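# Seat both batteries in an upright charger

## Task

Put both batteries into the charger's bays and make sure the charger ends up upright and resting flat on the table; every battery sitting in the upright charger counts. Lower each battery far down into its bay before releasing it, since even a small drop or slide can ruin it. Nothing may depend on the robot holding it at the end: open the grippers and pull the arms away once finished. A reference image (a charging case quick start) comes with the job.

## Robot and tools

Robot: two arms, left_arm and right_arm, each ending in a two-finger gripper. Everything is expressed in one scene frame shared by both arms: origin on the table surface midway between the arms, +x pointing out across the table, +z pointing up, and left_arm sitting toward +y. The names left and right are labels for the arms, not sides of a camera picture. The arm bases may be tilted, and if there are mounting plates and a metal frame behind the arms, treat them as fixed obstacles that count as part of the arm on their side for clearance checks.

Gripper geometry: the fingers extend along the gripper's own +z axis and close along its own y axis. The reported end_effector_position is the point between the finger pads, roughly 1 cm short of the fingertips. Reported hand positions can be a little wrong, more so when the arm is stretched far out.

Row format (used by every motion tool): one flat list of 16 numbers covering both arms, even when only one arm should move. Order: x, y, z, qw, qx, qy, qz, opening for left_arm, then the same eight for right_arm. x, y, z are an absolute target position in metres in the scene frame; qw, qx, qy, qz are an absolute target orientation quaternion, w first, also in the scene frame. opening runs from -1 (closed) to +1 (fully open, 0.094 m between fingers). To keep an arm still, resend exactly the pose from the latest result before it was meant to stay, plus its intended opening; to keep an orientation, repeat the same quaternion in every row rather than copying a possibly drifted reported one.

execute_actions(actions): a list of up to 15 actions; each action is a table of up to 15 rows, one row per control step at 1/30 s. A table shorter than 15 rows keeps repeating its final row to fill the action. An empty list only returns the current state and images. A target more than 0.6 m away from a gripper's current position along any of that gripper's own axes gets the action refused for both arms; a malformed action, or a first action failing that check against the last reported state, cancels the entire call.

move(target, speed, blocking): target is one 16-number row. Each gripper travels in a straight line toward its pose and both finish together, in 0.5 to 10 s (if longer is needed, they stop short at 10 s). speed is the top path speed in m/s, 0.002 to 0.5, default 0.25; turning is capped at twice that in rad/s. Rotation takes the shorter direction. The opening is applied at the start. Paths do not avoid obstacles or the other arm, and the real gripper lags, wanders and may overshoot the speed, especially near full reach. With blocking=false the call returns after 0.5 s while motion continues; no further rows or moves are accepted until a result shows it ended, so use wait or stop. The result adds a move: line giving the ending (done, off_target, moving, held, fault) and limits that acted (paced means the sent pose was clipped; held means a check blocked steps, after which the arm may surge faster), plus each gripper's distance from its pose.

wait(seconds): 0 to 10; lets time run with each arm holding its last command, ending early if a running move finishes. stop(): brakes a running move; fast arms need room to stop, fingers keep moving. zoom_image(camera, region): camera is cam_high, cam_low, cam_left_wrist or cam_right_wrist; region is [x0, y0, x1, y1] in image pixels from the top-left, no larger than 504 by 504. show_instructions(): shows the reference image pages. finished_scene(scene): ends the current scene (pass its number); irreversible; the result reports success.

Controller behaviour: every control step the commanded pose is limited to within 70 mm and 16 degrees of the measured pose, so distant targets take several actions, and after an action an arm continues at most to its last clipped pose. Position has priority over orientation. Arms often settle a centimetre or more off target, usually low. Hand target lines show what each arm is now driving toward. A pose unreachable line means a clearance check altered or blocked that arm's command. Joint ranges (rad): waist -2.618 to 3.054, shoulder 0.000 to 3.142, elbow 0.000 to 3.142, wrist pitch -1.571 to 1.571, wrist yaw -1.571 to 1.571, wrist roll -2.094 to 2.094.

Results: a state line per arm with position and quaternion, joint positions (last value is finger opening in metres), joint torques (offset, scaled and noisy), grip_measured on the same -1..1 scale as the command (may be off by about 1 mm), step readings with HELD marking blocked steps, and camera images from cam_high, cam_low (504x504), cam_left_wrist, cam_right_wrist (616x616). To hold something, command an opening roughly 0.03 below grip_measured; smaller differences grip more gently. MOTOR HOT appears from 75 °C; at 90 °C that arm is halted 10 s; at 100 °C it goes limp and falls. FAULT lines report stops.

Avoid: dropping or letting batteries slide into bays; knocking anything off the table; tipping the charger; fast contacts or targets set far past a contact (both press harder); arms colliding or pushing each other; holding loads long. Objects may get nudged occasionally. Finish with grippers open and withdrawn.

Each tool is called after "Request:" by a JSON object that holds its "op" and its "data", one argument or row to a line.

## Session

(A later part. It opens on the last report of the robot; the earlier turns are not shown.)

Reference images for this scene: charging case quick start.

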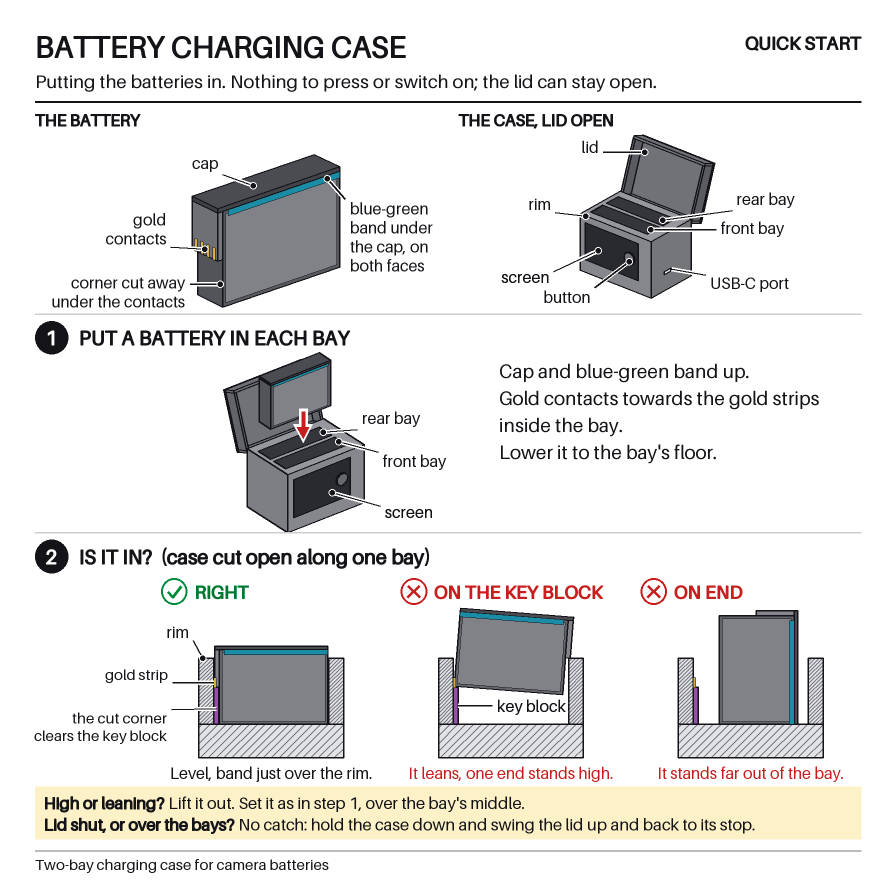

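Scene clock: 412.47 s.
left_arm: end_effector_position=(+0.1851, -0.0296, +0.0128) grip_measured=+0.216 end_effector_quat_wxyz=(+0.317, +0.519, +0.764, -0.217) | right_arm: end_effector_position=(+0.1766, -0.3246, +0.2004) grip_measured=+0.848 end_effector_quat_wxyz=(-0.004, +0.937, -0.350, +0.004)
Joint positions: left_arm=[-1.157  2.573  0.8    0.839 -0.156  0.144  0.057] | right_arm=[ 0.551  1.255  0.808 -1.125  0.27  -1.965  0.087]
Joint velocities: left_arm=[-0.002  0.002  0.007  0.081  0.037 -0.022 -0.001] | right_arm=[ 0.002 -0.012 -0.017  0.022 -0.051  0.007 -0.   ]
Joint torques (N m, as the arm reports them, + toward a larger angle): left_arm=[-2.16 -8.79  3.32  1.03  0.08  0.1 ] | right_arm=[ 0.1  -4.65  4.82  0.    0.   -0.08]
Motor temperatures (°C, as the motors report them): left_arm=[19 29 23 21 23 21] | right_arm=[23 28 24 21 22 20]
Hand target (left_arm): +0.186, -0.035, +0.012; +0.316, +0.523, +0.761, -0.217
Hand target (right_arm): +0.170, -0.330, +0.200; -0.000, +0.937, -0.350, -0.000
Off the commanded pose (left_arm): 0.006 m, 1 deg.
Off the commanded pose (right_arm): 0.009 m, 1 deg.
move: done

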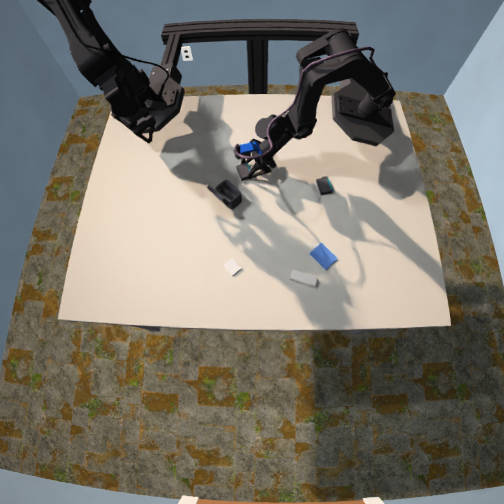

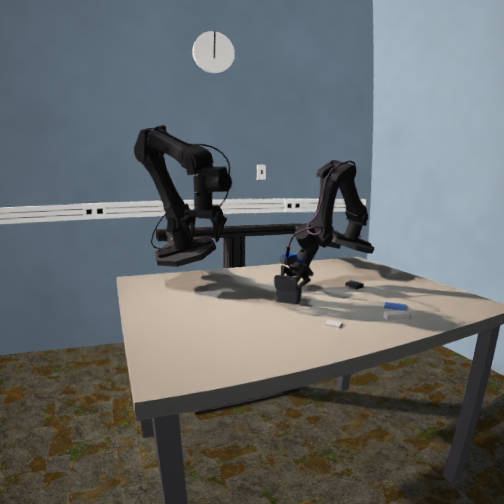

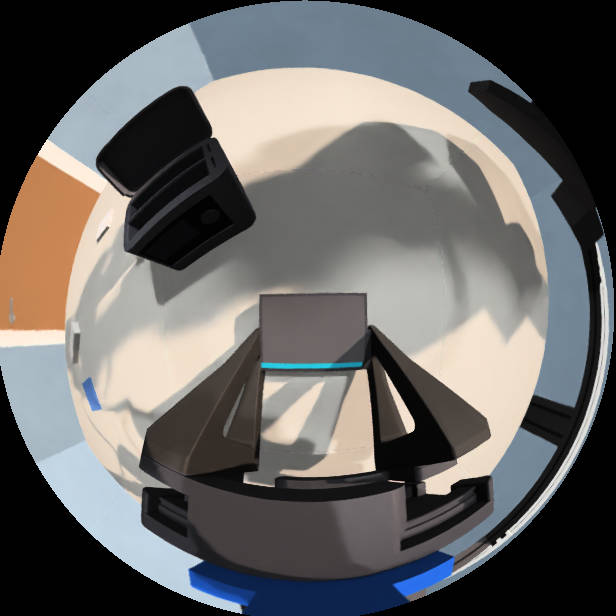

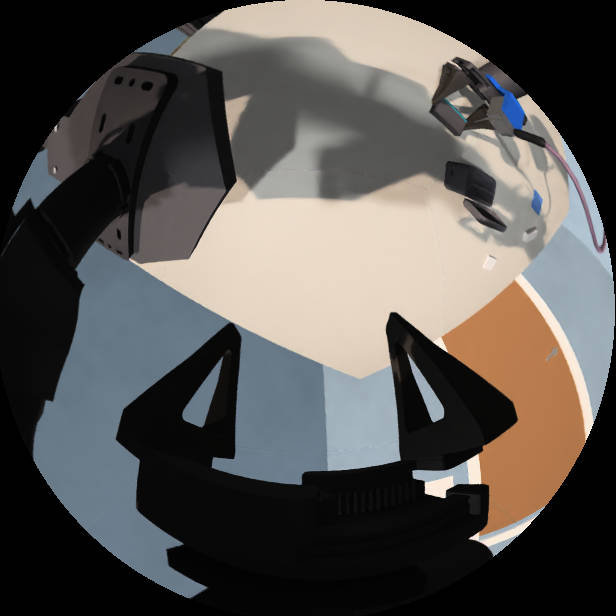

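Request:
{"op": "execute_actions", "data": {
  "actions": [
    [[0.186,-0.033,0.011,0.316,0.523,0.761,-0.217,0.55, 0.17,-0.33,0.2,0,-0.9367,0.35,0,0.85]]
  ]
}}

Request:
{"op": "move", "data": {
  "target": [0.180,-0.019,0.018,0.455,0.472,0.687,-0.312,0.55, 0.17,-0.33,0.2,0,-0.9367,0.35,0,0.85],
  "speed": 0.2
}}

Scene clock: 417.73 s.
left_arm: end_effector_position=(+0.1851, -0.0296, +0.0128) grip_measured=+0.548 end_effector_quat_wxyz=(+0.317, +0.520, +0.763, -0.217) | right_arm: end_effector_position=(+0.1766, -0.3246, +0.2004) grip_measured=+0.848 end_effector_quat_wxyz=(-0.004, +0.937, -0.350, +0.004)
Joint positions: left_arm=[-1.157  2.573  0.8    0.839 -0.156  0.145  0.073] | right_arm=[ 0.551  1.255  0.808 -1.125  0.27  -1.965  0.087]
Joint velocities: left_arm=[-0.012  0.007 -0.002  0.007 -0.066  0.022  0.002] | right_arm=[-0.007 -0.017 -0.002  0.081 -0.007 -0.007 -0.001]
Joint torques (N m, as the arm reports them, + toward a larger angle): left_arm=[-1.86 -8.57  3.08  1.11  0.1   0.11] | right_arm=[ 0.28 -4.59  4.81 -0.02  0.   -0.07]
Motor temperatures (°C, as the motors report them): left_arm=[19 29 23 22 23 21] | right_arm=[23 28 24 21 22 20]
Hand target (left_arm): +0.186, -0.033, +0.011; +0.316, +0.523, +0.761, -0.217
Hand target (right_arm): +0.170, -0.330, +0.200; -0.000, +0.937, -0.350, -0.000
Off the commanded pose (left_arm): 0.004 m, 0 deg.
Off the commanded pose (right_arm): 0.009 m, 1 deg.
Step readings (end_effector_position):
0: left_arm (+0.1851, -0.0296, +0.0128) | right_arm (+0.1766, -0.3246, +0.2004)
1: left_arm (+0.1851, -0.0296, +0.0128) | right_arm (+0.1766, -0.3246, +0.2004)
2: left_arm (+0.1851, -0.0296, +0.0128) | right_arm (+0.1766, -0.3246, +0.2004)
4: left_arm (+0.1851, -0.0296, +0.0128) | right_arm (+0.1766, -0.3246, +0.2004)
8: left_arm (+0.1851, -0.0296, +0.0128) | right_arm (+0.1766, -0.3246, +0.2004)
15: end_effector_position above

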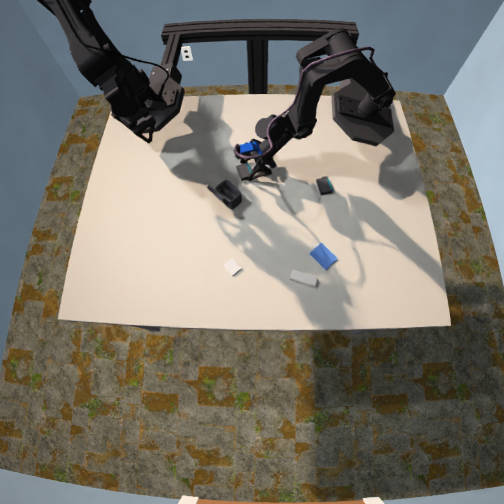

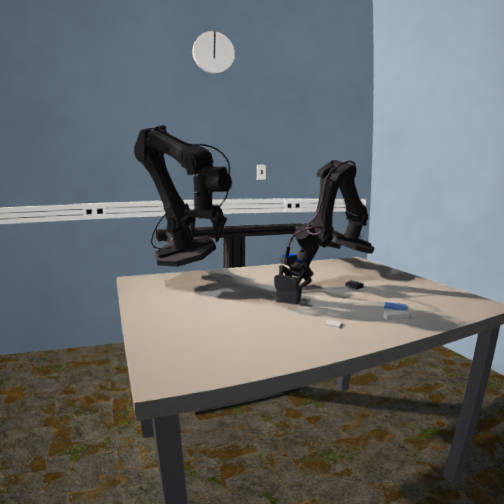

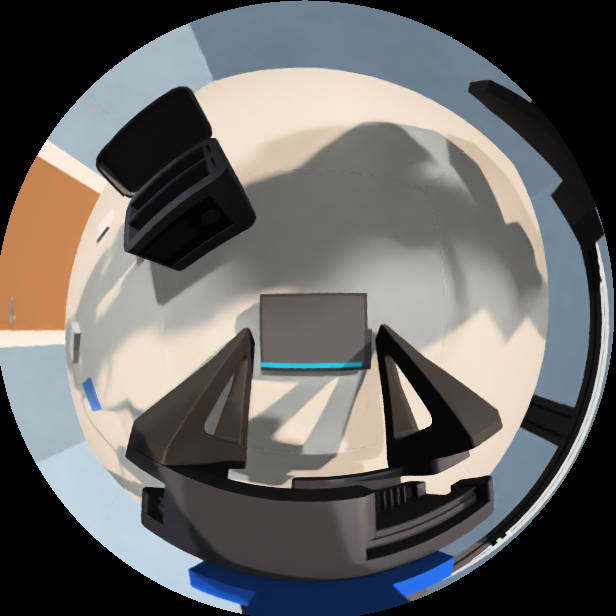

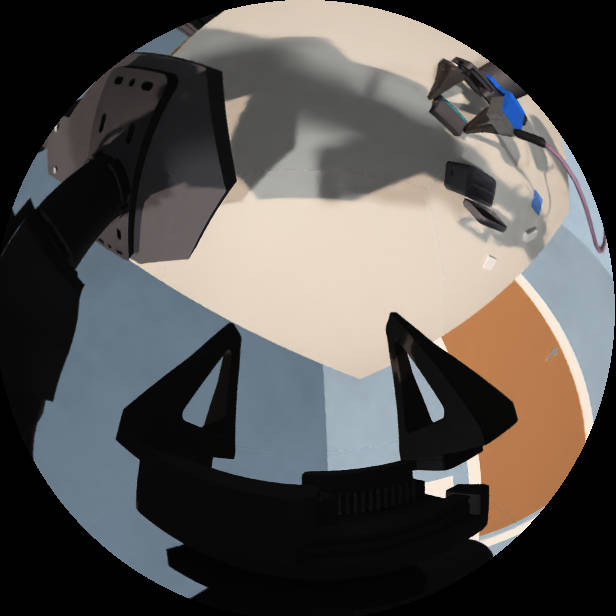

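Scene clock: 419.23 s.
left_arm: end_effector_position=(+0.1812, -0.0229, +0.0176) grip_measured=+0.548 end_effector_quat_wxyz=(+0.437, +0.479, +0.697, -0.304) | right_arm: end_effector_position=(+0.1766, -0.3246, +0.2004) grip_measured=+0.848 end_effector_quat_wxyz=(-0.004, +0.937, -0.350, +0.004)
Joint positions: left_arm=[-1.117  2.851  0.695  1.553 -0.055  0.212  0.073] | right_arm=[ 0.551  1.255  0.808 -1.125  0.27  -1.965  0.087]
Joint velocities: left_arm=[-0.017 -0.012  0.002 -0.037  0.037  0.007  0.001] | right_arm=[ 0.007 -0.002 -0.002 -0.007  0.007  0.022  0.001]
Joint torques (N m, as the arm reports them, + toward a larger angle): left_arm=[-1.29 -8.56 -0.62  1.59  0.16  0.07] | right_arm=[ 0.2  -4.62  4.69  0.02  0.01 -0.06]
Motor temperatures (°C, as the motors report them): left_arm=[19 29 23 22 23 21] | right_arm=[23 28 24 21 22 20]
Hand target (left_arm): +0.180, -0.018, +0.018; +0.437, +0.481, +0.695, -0.307
Hand target (right_arm): +0.170, -0.330, +0.200; -0.000, +0.937, -0.350, -0.000
Off the commanded pose (left_arm): 0.004 m, 3 deg.
Off the commanded pose (right_arm): 0.009 m, 1 deg.
joint sent to its limit (left arm) — the command would take joint 4 (wrist pitch) past its upper limit, so that joint was sent only as far as its limit.
move: off_target (left_arm)

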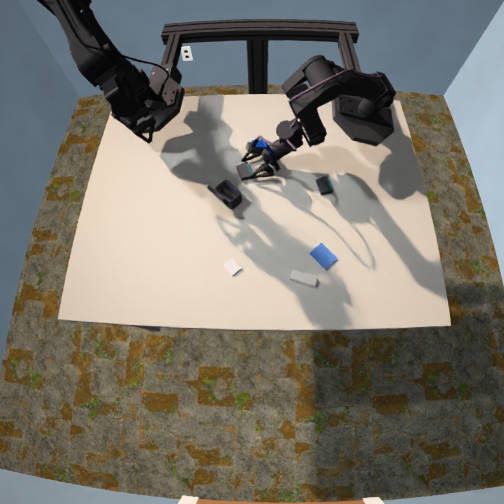

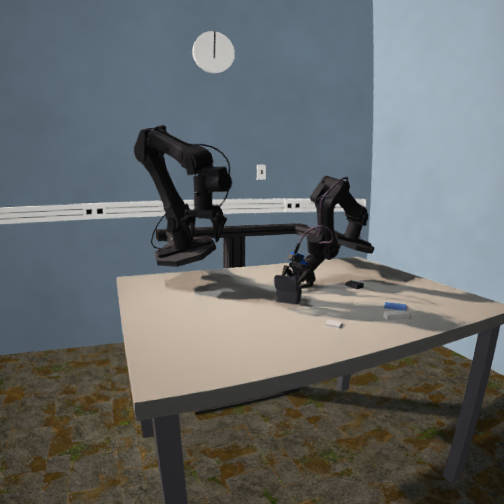

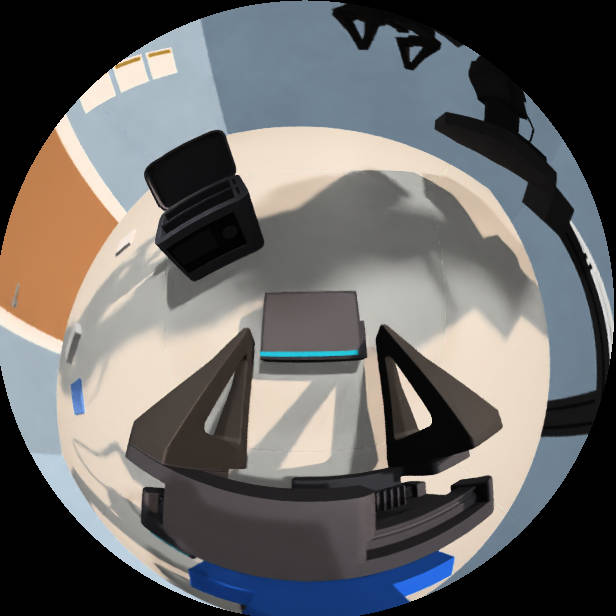

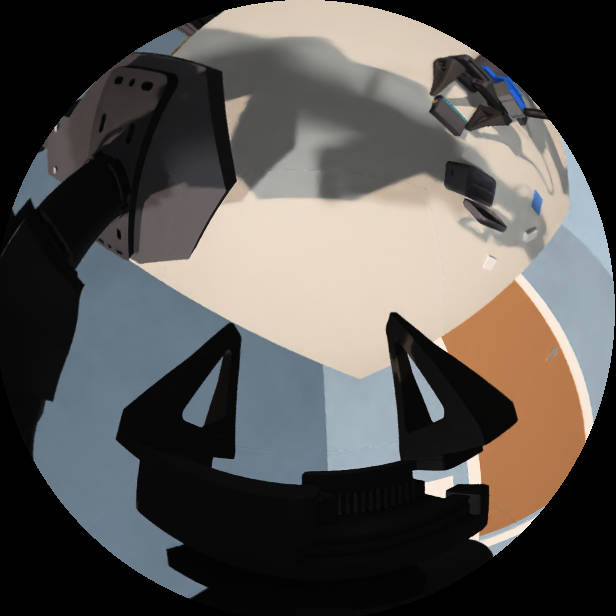

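Request:
{"op": "move", "data": {
  "target": [0.183,-0.025,0.0115,0.424,0.485,0.706,-0.291,0.55, 0.17,-0.33,0.2,0,-0.9367,0.35,0,0.85],
  "speed": 0.05
}}

Request:
{"op": "execute_actions", "data": {
  "actions": [
    [[0.183,-0.025,0.0115,0.424,0.485,0.706,-0.291,0.18, 0.17,-0.33,0.2,0,-0.9367,0.35,0,0.85]]
  ]
}}

Scene clock: 424.03 s.
left_arm: end_effector_position=(+0.1794, -0.0200, +0.0110) grip_measured=+0.548 end_effector_quat_wxyz=(+0.426, +0.484, +0.704, -0.298) | right_arm: end_effector_position=(+0.1766, -0.3246, +0.2004) grip_measured=+0.848 end_effector_quat_wxyz=(-0.004, +0.937, -0.350, +0.004)
Joint positions: left_arm=[-1.117  2.851  0.695  1.524 -0.06   0.21   0.073] | right_arm=[ 0.551  1.255  0.808 -1.125  0.27  -1.965  0.087]
Joint velocities: left_arm=[-0.022 -0.002 -0.007  0.007 -0.066  0.007 -0.   ] | right_arm=[-0.012 -0.007 -0.012  0.007  0.022 -0.007 -0.   ]
Joint torques (N m, as the arm reports them, + toward a larger angle): left_arm=[ -2.13 -10.61   1.49   1.01  -0.02   0.01] | right_arm=[ 0.13 -4.63  4.8   0.01  0.01 -0.07]
Motor temperatures (°C, as the motors report them): left_arm=[19 29 23 22 23 21] | right_arm=[23 28 24 21 22 20]
Hand target (left_arm): +0.183, -0.025, +0.012; +0.425, +0.485, +0.707, -0.291
Hand target (right_arm): +0.170, -0.330, +0.200; -0.000, +0.937, -0.350, -0.000
Off the commanded pose (left_arm): 0.006 m, 1 deg.
Off the commanded pose (right_arm): 0.009 m, 1 deg.
move: done

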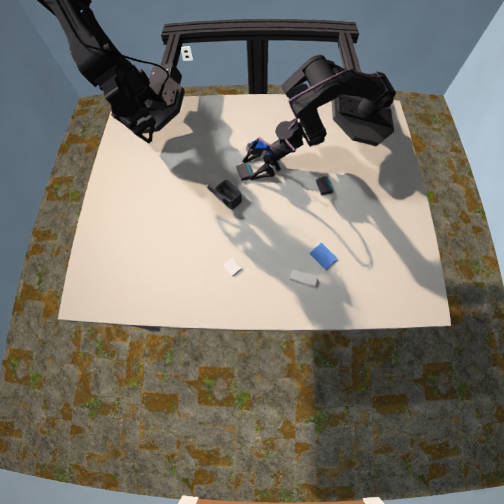

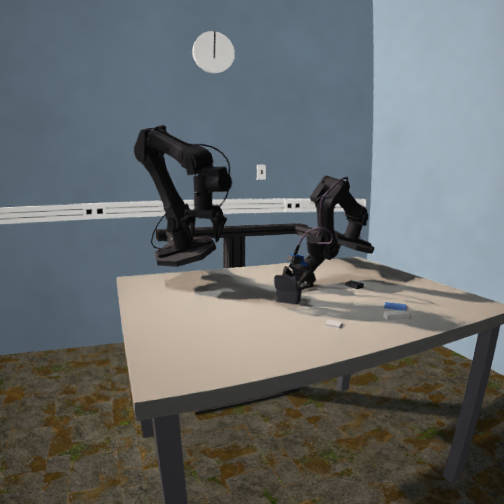

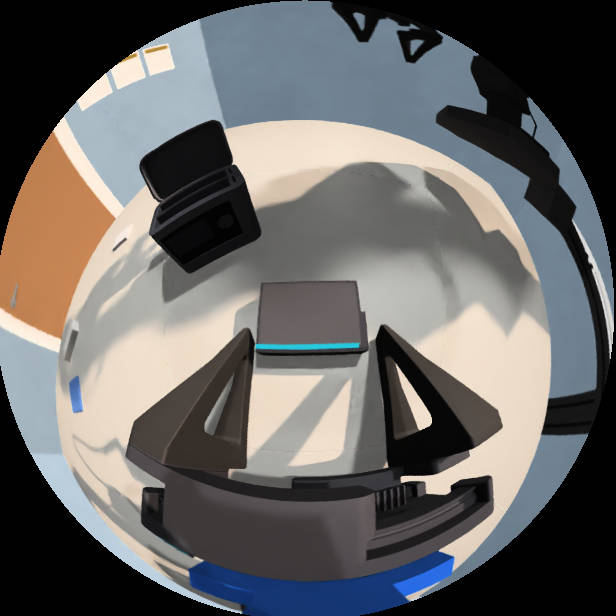

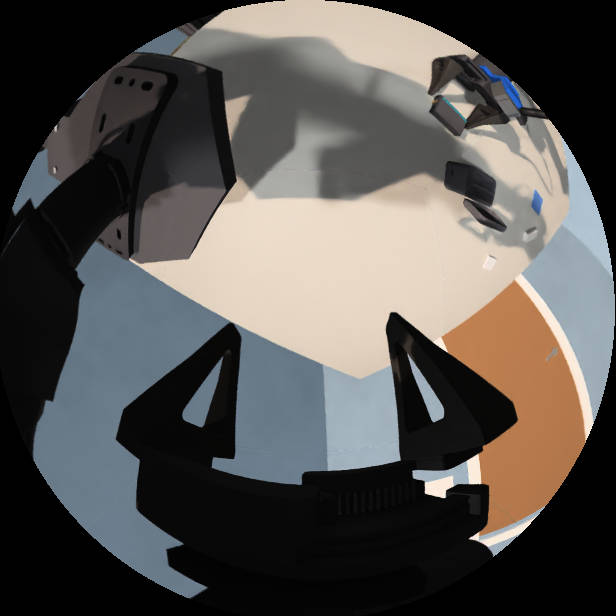

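Scene clock: 424.53 s.
left_arm: end_effector_position=(+0.1792, -0.0200, +0.0109) grip_measured=+0.210 end_effector_quat_wxyz=(+0.426, +0.484, +0.704, -0.298) | right_arm: end_effector_position=(+0.1766, -0.3246, +0.2004) grip_measured=+0.848 end_effector_quat_wxyz=(-0.004, +0.937, -0.350, +0.004)
Joint positions: left_arm=[-1.117  2.851  0.695  1.523 -0.059  0.209  0.057] | right_arm=[ 0.551  1.255  0.808 -1.125  0.27  -1.965  0.087]
Joint velocities: left_arm=[ 0.007 -0.002 -0.012 -0.037 -0.007 -0.007 -0.   ] | right_arm=[ 0.017  0.017 -0.012  0.095 -0.007  0.051 -0.001]
Joint torques (N m, as the arm reports them, + toward a larger angle): left_arm=[ -2.06 -10.63   1.54   0.99  -0.02   0.03] | right_arm=[ 0.05 -4.57  4.65  0.04  0.   -0.07]
Motor temperatures (°C, as the motors report them): left_arm=[19 29 23 22 23 21] | right_arm=[23 28 24 21 22 20]
Hand target (left_arm): +0.183, -0.025, +0.012; +0.425, +0.485, +0.706, -0.292
Hand target (right_arm): +0.170, -0.330, +0.200; -0.000, +0.937, -0.350, -0.000
Off the commanded pose (left_arm): 0.006 m, 1 deg.
Off the commanded pose (right_arm): 0.009 m, 1 deg.
Step readings (end_effector_position):
0: left_arm (+0.1794, -0.0200, +0.0110) | right_arm (+0.1766, -0.3246, +0.2004)
1: left_arm (+0.1793, -0.0200, +0.0109) | right_arm (+0.1766, -0.3246, +0.2004)
2: left_arm (+0.1792, -0.0200, +0.0109) | right_arm (+0.1766, -0.3246, +0.2004)
4: left_arm (+0.1792, -0.0200, +0.0109) | right_arm (+0.1766, -0.3246, +0.2004)
8: left_arm (+0.1792, -0.0200, +0.0109) | right_arm (+0.1766, -0.3246, +0.2004)
15: end_effector_position above

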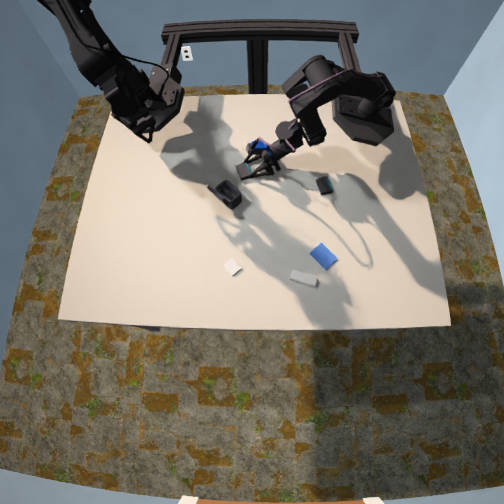

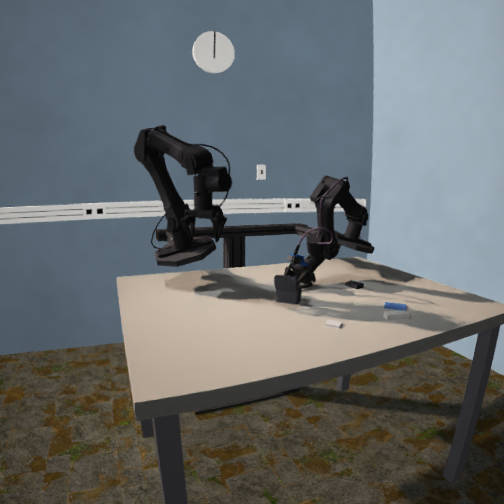

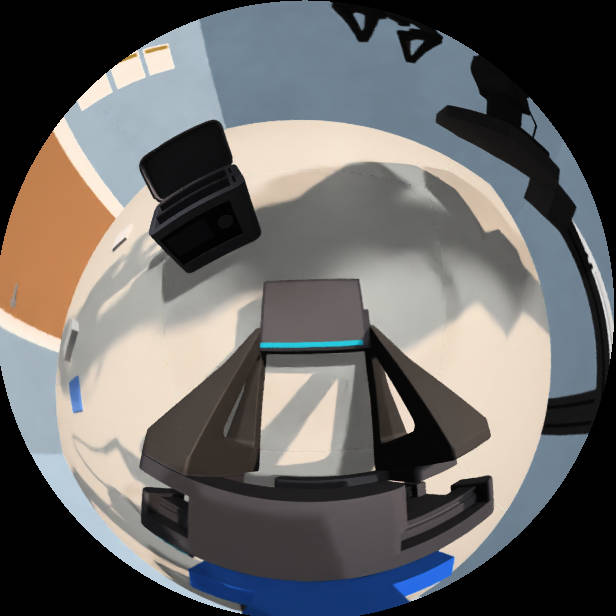

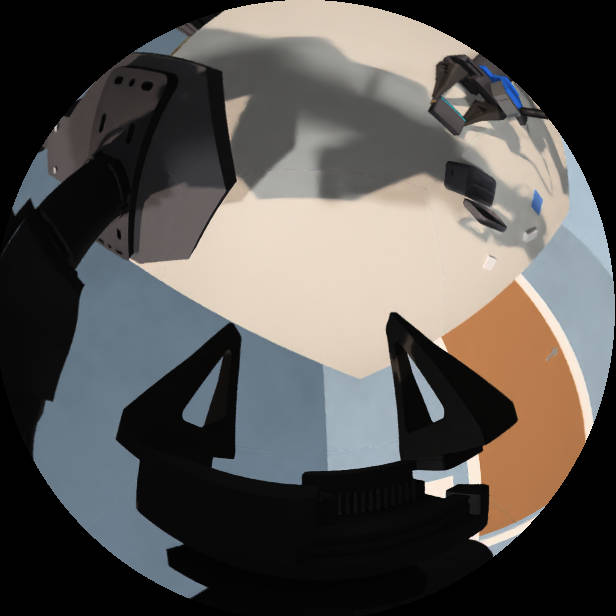

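Request:
{"op": "execute_actions", "data": {
  "actions": [
    [[0.179,-0.020,0.012,0.424,0.485,0.706,-0.291,0.55, 0.17,-0.33,0.2,0,-0.9367,0.35,0,0.85]]
  ]
}}

Request:
{"op": "move", "data": {
  "target": [0.188,-0.038,0.013,0.424,0.485,0.706,-0.291,0.55, 0.17,-0.33,0.2,0,-0.9367,0.35,0,0.85],
  "speed": 0.04
}}

Scene clock: 428.37 s.
left_arm: end_effector_position=(+0.1803, -0.0197, +0.0110) grip_measured=+0.548 end_effector_quat_wxyz=(+0.427, +0.482, +0.706, -0.297) | right_arm: end_effector_position=(+0.1766, -0.3246, +0.2004) grip_measured=+0.848 end_effector_quat_wxyz=(-0.004, +0.937, -0.350, +0.004)
Joint positions: left_arm=[-1.117  2.851  0.695  1.525 -0.065  0.206  0.073] | right_arm=[ 0.551  1.255  0.808 -1.125  0.27  -1.965  0.087]
Joint velocities: left_arm=[-0.017  0.007  0.012 -0.007  0.022 -0.066 -0.001] | right_arm=[ 0.012 -0.002  0.007  0.066 -0.022  0.007 -0.001]
Joint torques (N m, as the arm reports them, + toward a larger angle): left_arm=[ -2.84 -10.32   0.14   1.18  -0.01   0.02] | right_arm=[-0.08 -4.7   4.78 -0.02  0.02 -0.09]
Motor temperatures (°C, as the motors report them): left_arm=[19 29 23 22 23 21] | right_arm=[23 27 24 21 22 20]
Hand target (left_arm): +0.179, -0.020, +0.012; +0.425, +0.485, +0.706, -0.291
Hand target (right_arm): +0.170, -0.330, +0.200; -0.000, +0.937, -0.350, -0.000
Off the commanded pose (left_arm): 0.002 m, 1 deg.
Off the commanded pose (right_arm): 0.009 m, 1 deg.
Step readings (end_effector_position):
0: left_arm (+0.1792, -0.0200, +0.0109) | right_arm (+0.1766, -0.3246, +0.2004)
1: left_arm (+0.1795, -0.0200, +0.0110) | right_arm (+0.1766, -0.3246, +0.2004)
2: left_arm (+0.1798, -0.0198, +0.0110) | right_arm (+0.1766, -0.3246, +0.2004)
4: left_arm (+0.1802, -0.0197, +0.0110) | right_arm (+0.1766, -0.3246, +0.2004)
8: left_arm (+0.1803, -0.0197, +0.0110) | right_arm (+0.1766, -0.3246, +0.2004)
15: end_effector_position above

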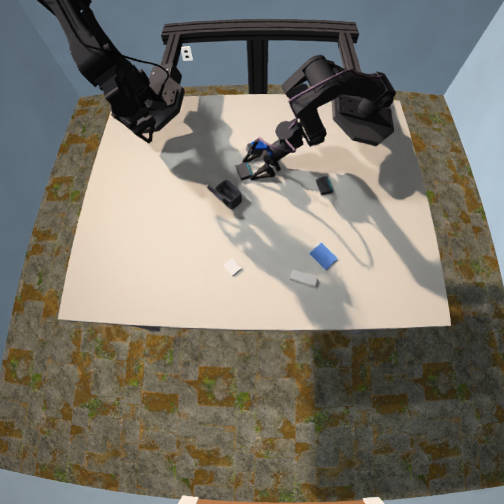

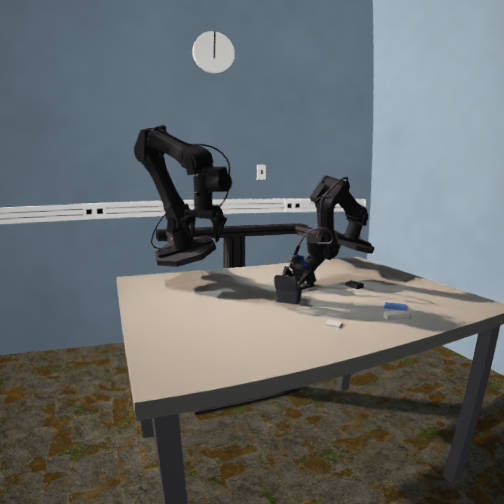

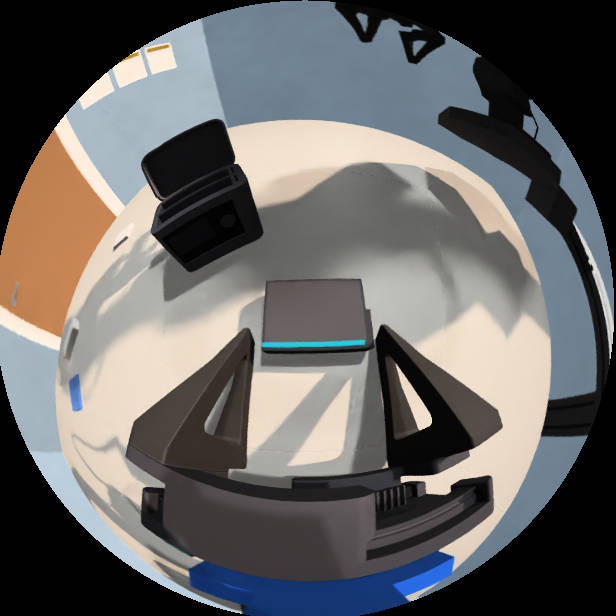

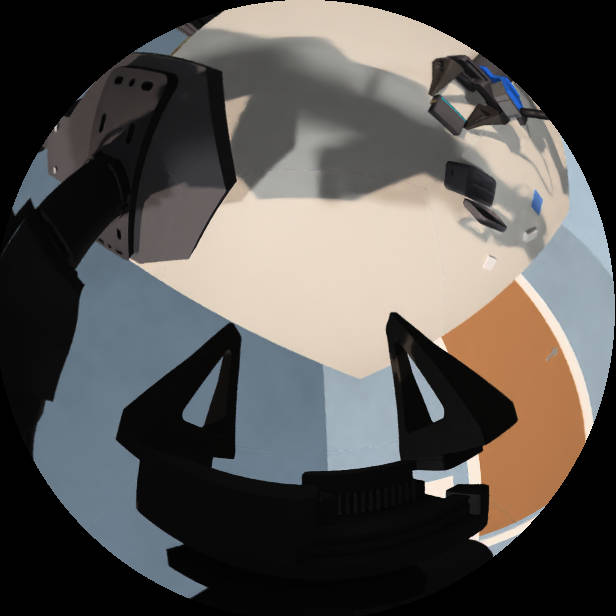

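Scene clock: 429.13 s.
left_arm: end_effector_position=(+0.1857, -0.0321, +0.0112) grip_measured=+0.548 end_effector_quat_wxyz=(+0.425, +0.482, +0.707, -0.296) | right_arm: end_effector_position=(+0.1767, -0.3247, +0.2004) grip_measured=+0.848 end_effector_quat_wxyz=(-0.003, +0.937, -0.350, +0.004)
Joint positions: left_arm=[-1.117  2.835  0.743  1.455 -0.066  0.206  0.073] | right_arm=[ 0.551  1.255  0.808 -1.125  0.27  -1.965  0.087]
Joint velocities: left_arm=[-0.002 -0.012  0.007 -0.081  0.007 -0.022 -0.001] | right_arm=[ 0.012 -0.007 -0.012  0.037 -0.022 -0.022 -0.001]
Joint torques (N m, as the arm reports them, + toward a larger angle): left_arm=[ -2.42 -10.66   1.74   1.05   0.     0.04] | right_arm=[ 0.09 -4.69  4.82 -0.03  0.02 -0.09]
Motor temperatures (°C, as the motors report them): left_arm=[19 29 23 22 23 21] | right_arm=[23 27 24 21 22 20]
Hand target (left_arm): +0.188, -0.038, +0.013; +0.425, +0.485, +0.707, -0.291
Hand target (right_arm): +0.170, -0.330, +0.200; +0.000, +0.937, -0.350, -0.000
Off the commanded pose (left_arm): 0.007 m, 1 deg.
Off the commanded pose (right_arm): 0.009 m, 1 deg.
move: done

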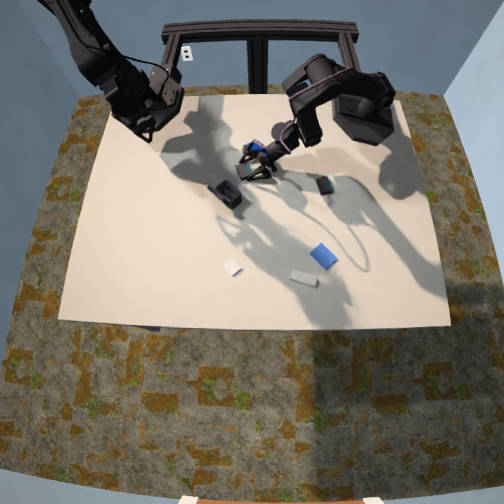

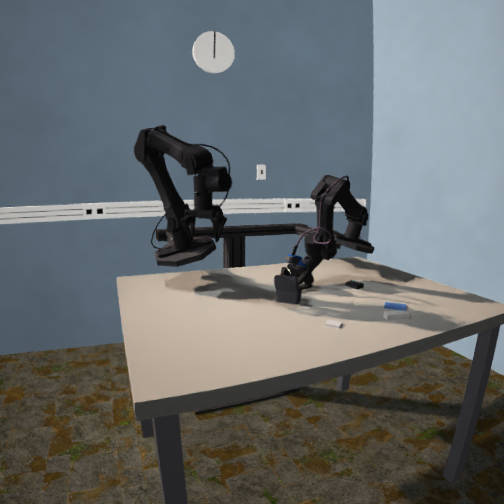

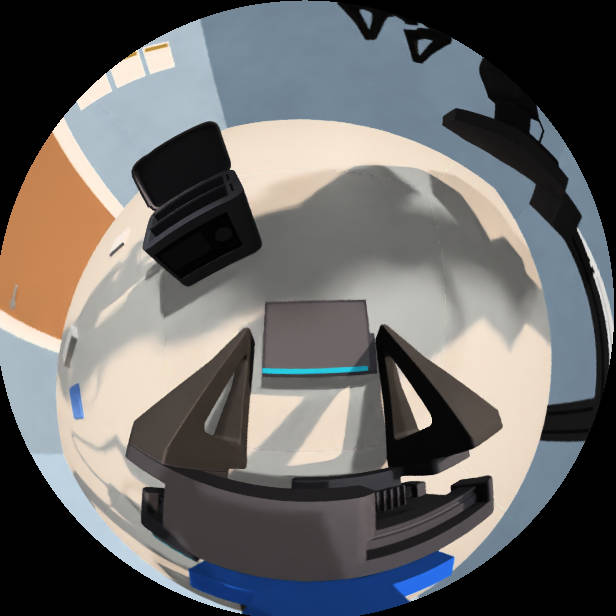

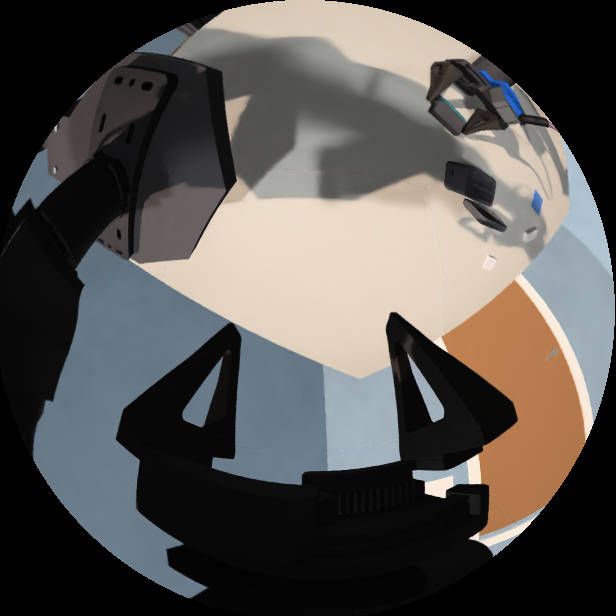

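Request:
{"op": "execute_actions", "data": {
  "actions": [
    [[0.186,-0.033,0.0115,0.424,0.485,0.706,-0.291,0.18, 0.17,-0.33,0.2,0,-0.9367,0.35,0,0.85]]
  ]
}}

Request:
{"op": "move", "data": {
  "target": [0.175,-0.005,0.07,0.316,0.523,0.761,-0.217,0.18, 0.17,-0.33,0.2,0,-0.9367,0.35,0,0.85],
  "speed": 0.15
}}

Request:
{"op": "move", "data": {
  "target": [0.15,0.022,0.075,-0.196,0.550,0.800,0.135,0.18, 0.17,-0.33,0.2,0,-0.9367,0.35,0,0.85],
  "speed": 0.3
}}

Scene clock: 441.80 s.
left_arm: end_effector_position=(+0.1857, -0.0321, +0.0112) grip_measured=+0.217 end_effector_quat_wxyz=(+0.425, +0.482, +0.707, -0.296) | right_arm: end_effector_position=(+0.1767, -0.3247, +0.2004) grip_measured=+0.848 end_effector_quat_wxyz=(-0.003, +0.937, -0.350, +0.004)
Joint positions: left_arm=[-1.117  2.834  0.743  1.454 -0.065  0.206  0.057] | right_arm=[ 0.551  1.255  0.808 -1.125  0.27  -1.965  0.087]
Joint velocities: left_arm=[-0.007 -0.012 -0.002  0.066  0.022  0.007  0.   ] | right_arm=[-0.012  0.002 -0.002  0.11  -0.037  0.066  0.   ]
Joint torques (N m, as the arm reports them, + toward a larger angle): left_arm=[-2.27 -9.85  0.62  1.24  0.03  0.07] | right_arm=[ 0.21 -4.58  4.69  0.01  0.   -0.07]
Motor temperatures (°C, as the motors report them): left_arm=[19 29 22 22 23 21] | right_arm=[23 27 24 21 22 20]
Hand target (left_arm): +0.186, -0.033, +0.012; +0.425, +0.485, +0.707, -0.291
Hand target (right_arm): +0.170, -0.330, +0.200; -0.000, +0.937, -0.350, -0.000
Off the commanded pose (left_arm): 0.001 m, 1 deg.
Off the commanded pose (right_arm): 0.009 m, 1 deg.
Step readings (end_effector_position):
0: left_arm (+0.1857, -0.0321, +0.0112) | right_arm (+0.1767, -0.3247, +0.2004)
1: left_arm (+0.1857, -0.0321, +0.0112) | right_arm (+0.1767, -0.3247, +0.2004)
2: left_arm (+0.1857, -0.0321, +0.0112) | right_arm (+0.1767, -0.3247, +0.2004)
4: left_arm (+0.1857, -0.0321, +0.0112) | right_arm (+0.1767, -0.3247, +0.2004)
8: left_arm (+0.1857, -0.0321, +0.0112) | right_arm (+0.1767, -0.3247, +0.2004)
15: end_effector_position above

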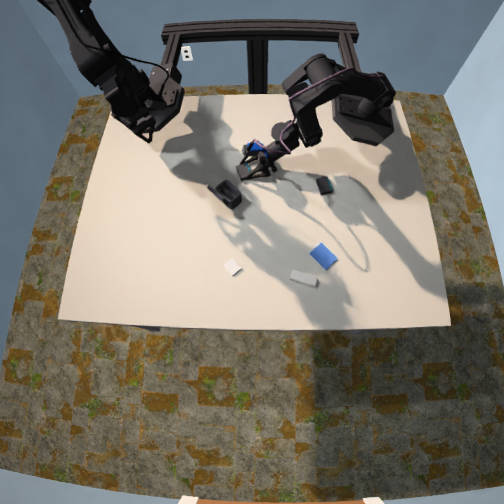

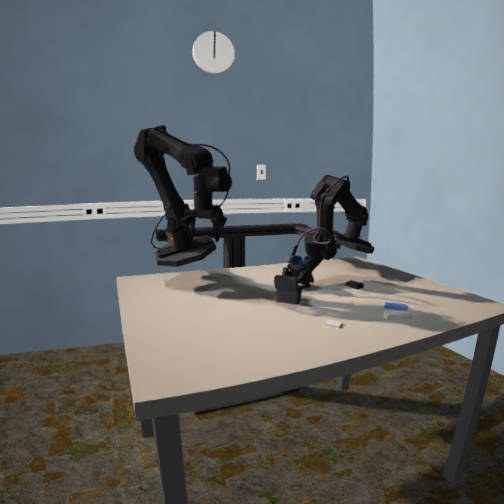

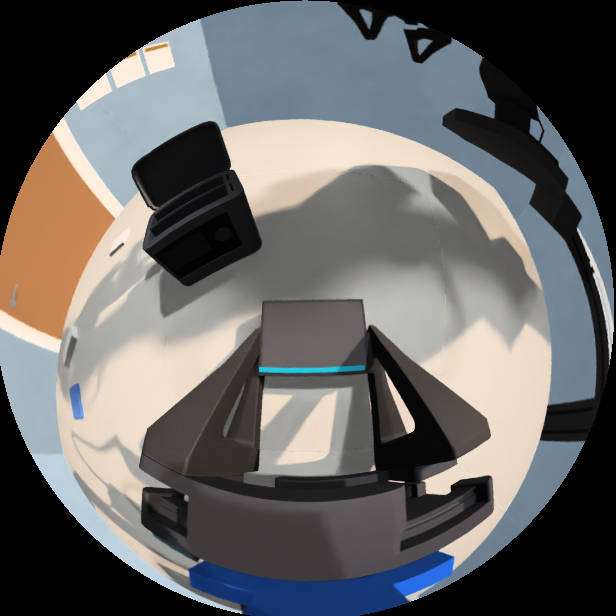

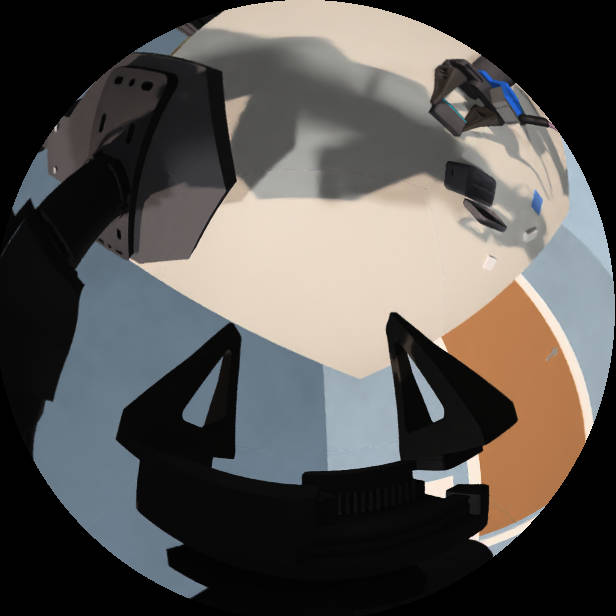

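Scene clock: 443.50 s.
left_arm: end_effector_position=(+0.1765, +0.0006, +0.0601) grip_measured=+0.217 end_effector_quat_wxyz=(+0.306, +0.524, +0.767, -0.208) | right_arm: end_effector_position=(+0.1767, -0.3247, +0.2004) grip_measured=+0.848 end_effector_quat_wxyz=(-0.003, +0.937, -0.350, +0.004)
Joint positions: left_arm=[-1.187  2.309  0.649  0.691 -0.178  0.119  0.057] | right_arm=[ 0.551  1.255  0.808 -1.125  0.27  -1.965  0.087]
Joint velocities: left_arm=[ 0.012  0.012 -0.007  0.037  0.007 -0.051 -0.001] | right_arm=[ 0.002 -0.002 -0.002 -0.066 -0.007 -0.022 -0.   ]
Joint torques (N m, as the arm reports them, + toward a larger angle): left_arm=[-3.06 -9.96  2.63  1.22 -0.03 -0.04] | right_arm=[ 0.09 -4.66  4.73 -0.03  0.   -0.07]
Motor temperatures (°C, as the motors report them): left_arm=[19 29 22 23 23 21] | right_arm=[23 27 24 21 22 20]
Hand target (left_arm): +0.176, -0.007, +0.071; +0.317, +0.522, +0.762, -0.216
Hand target (right_arm): +0.170, -0.330, +0.200; -0.000, +0.937, -0.350, -0.000
Off the commanded pose (left_arm): 0.011 m, 2 deg.
Off the commanded pose (right_arm): 0.009 m, 1 deg.
move: off_target (left_arm)

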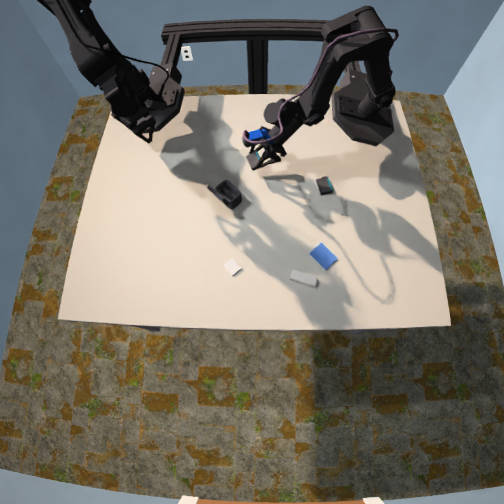

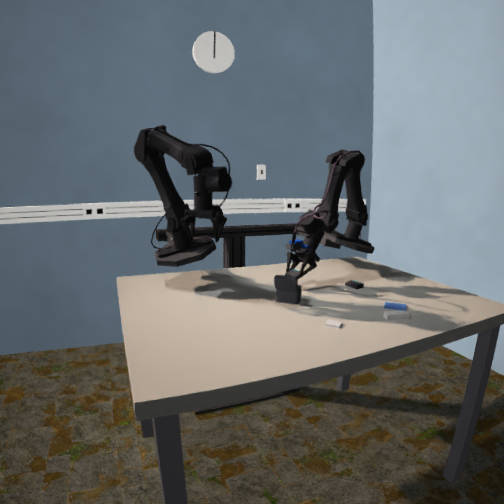

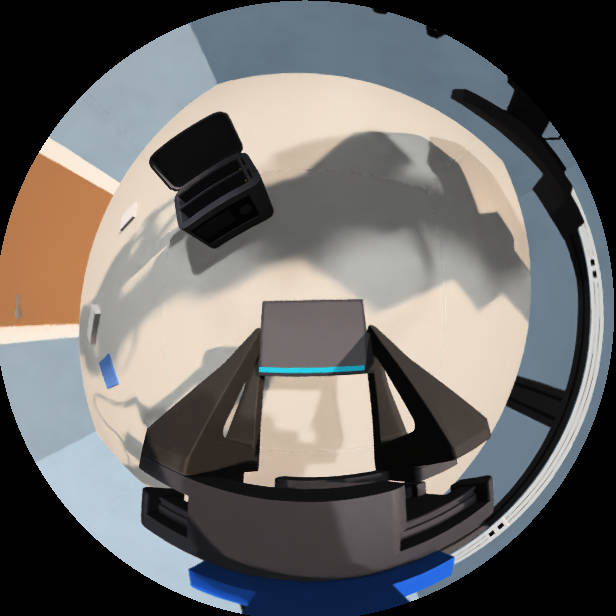

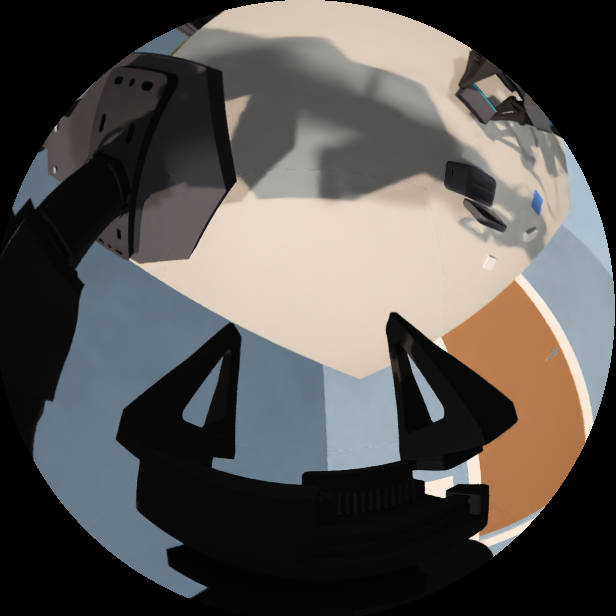

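Scene clock: 446.33 s.
left_arm: end_effector_position=(+0.1514, +0.0303, +0.0630) grip_measured=+0.217 end_effector_quat_wxyz=(-0.196, +0.546, +0.801, +0.148) | right_arm: end_effector_position=(+0.1767, -0.3247, +0.2004) grip_measured=+0.848 end_effector_quat_wxyz=(-0.003, +0.937, -0.350, +0.004)
Joint positions: left_arm=[-1.222  2.884  2.116 -1.485 -0.165 -0.169  0.057] | right_arm=[ 0.551  1.255  0.808 -1.125  0.27  -1.965  0.087]
Joint velocities: left_arm=[-0.002 -0.012 -0.002  0.066 -0.022 -0.037 -0.   ] | right_arm=[-0.007  0.012  0.007  0.007 -0.022  0.007 -0.   ]
Joint torques (N m, as the arm reports them, + toward a larger angle): left_arm=[ -3.65 -13.42   5.59  -0.76   0.07  -0.03] | right_arm=[ 0.15 -4.55  4.79  0.   -0.02 -0.1 ]
Motor temperatures (°C, as the motors report them): left_arm=[19 30 23 22 23 21] | right_arm=[23 27 24 21 22 20]
Hand target (left_arm): +0.149, +0.023, +0.072; -0.191, +0.548, +0.802, +0.142
Hand target (right_arm): +0.170, -0.330, +0.200; -0.000, +0.937, -0.350, -0.000
Off the commanded pose (left_arm): 0.015 m, 2 deg.
Off the commanded pose (right_arm): 0.009 m, 1 deg.
move: off_target (left_arm)

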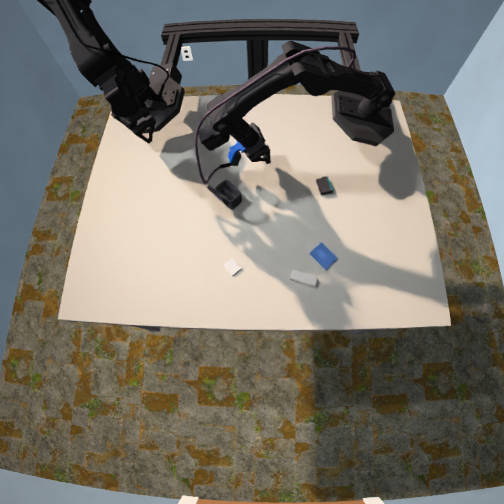

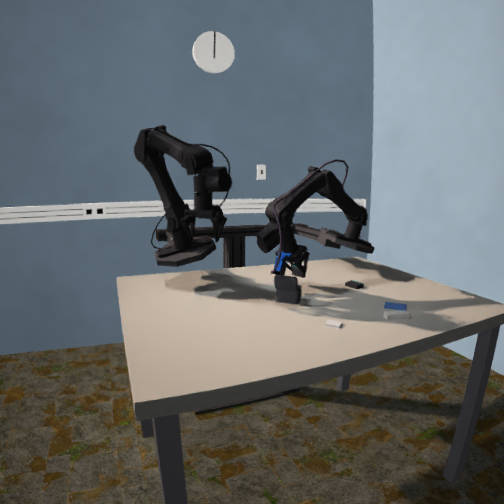

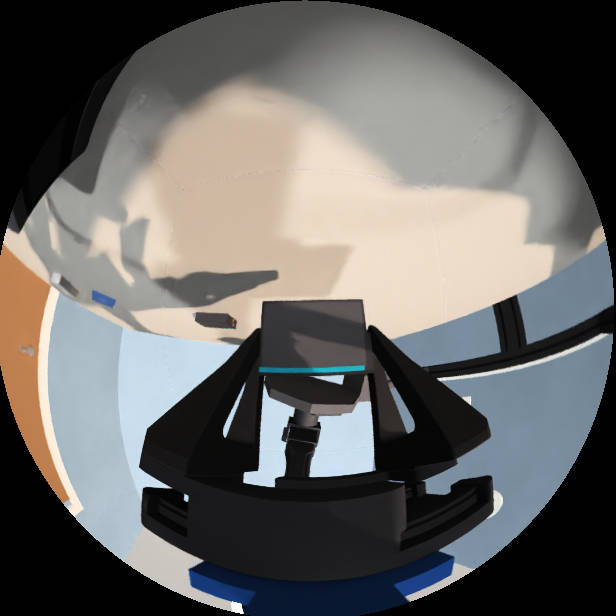

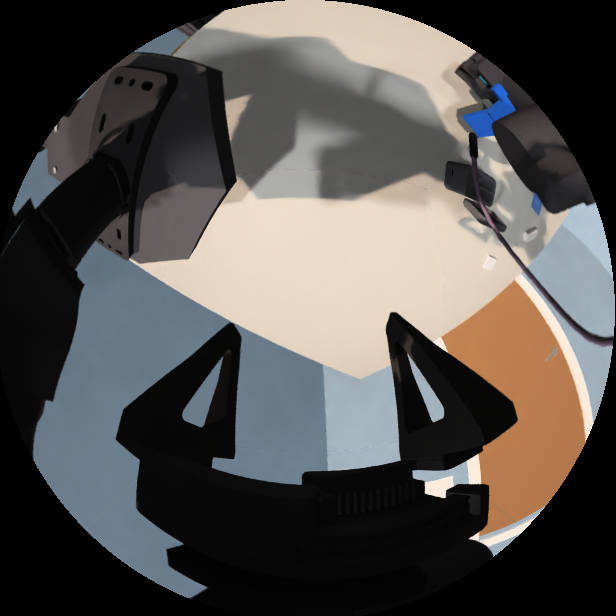

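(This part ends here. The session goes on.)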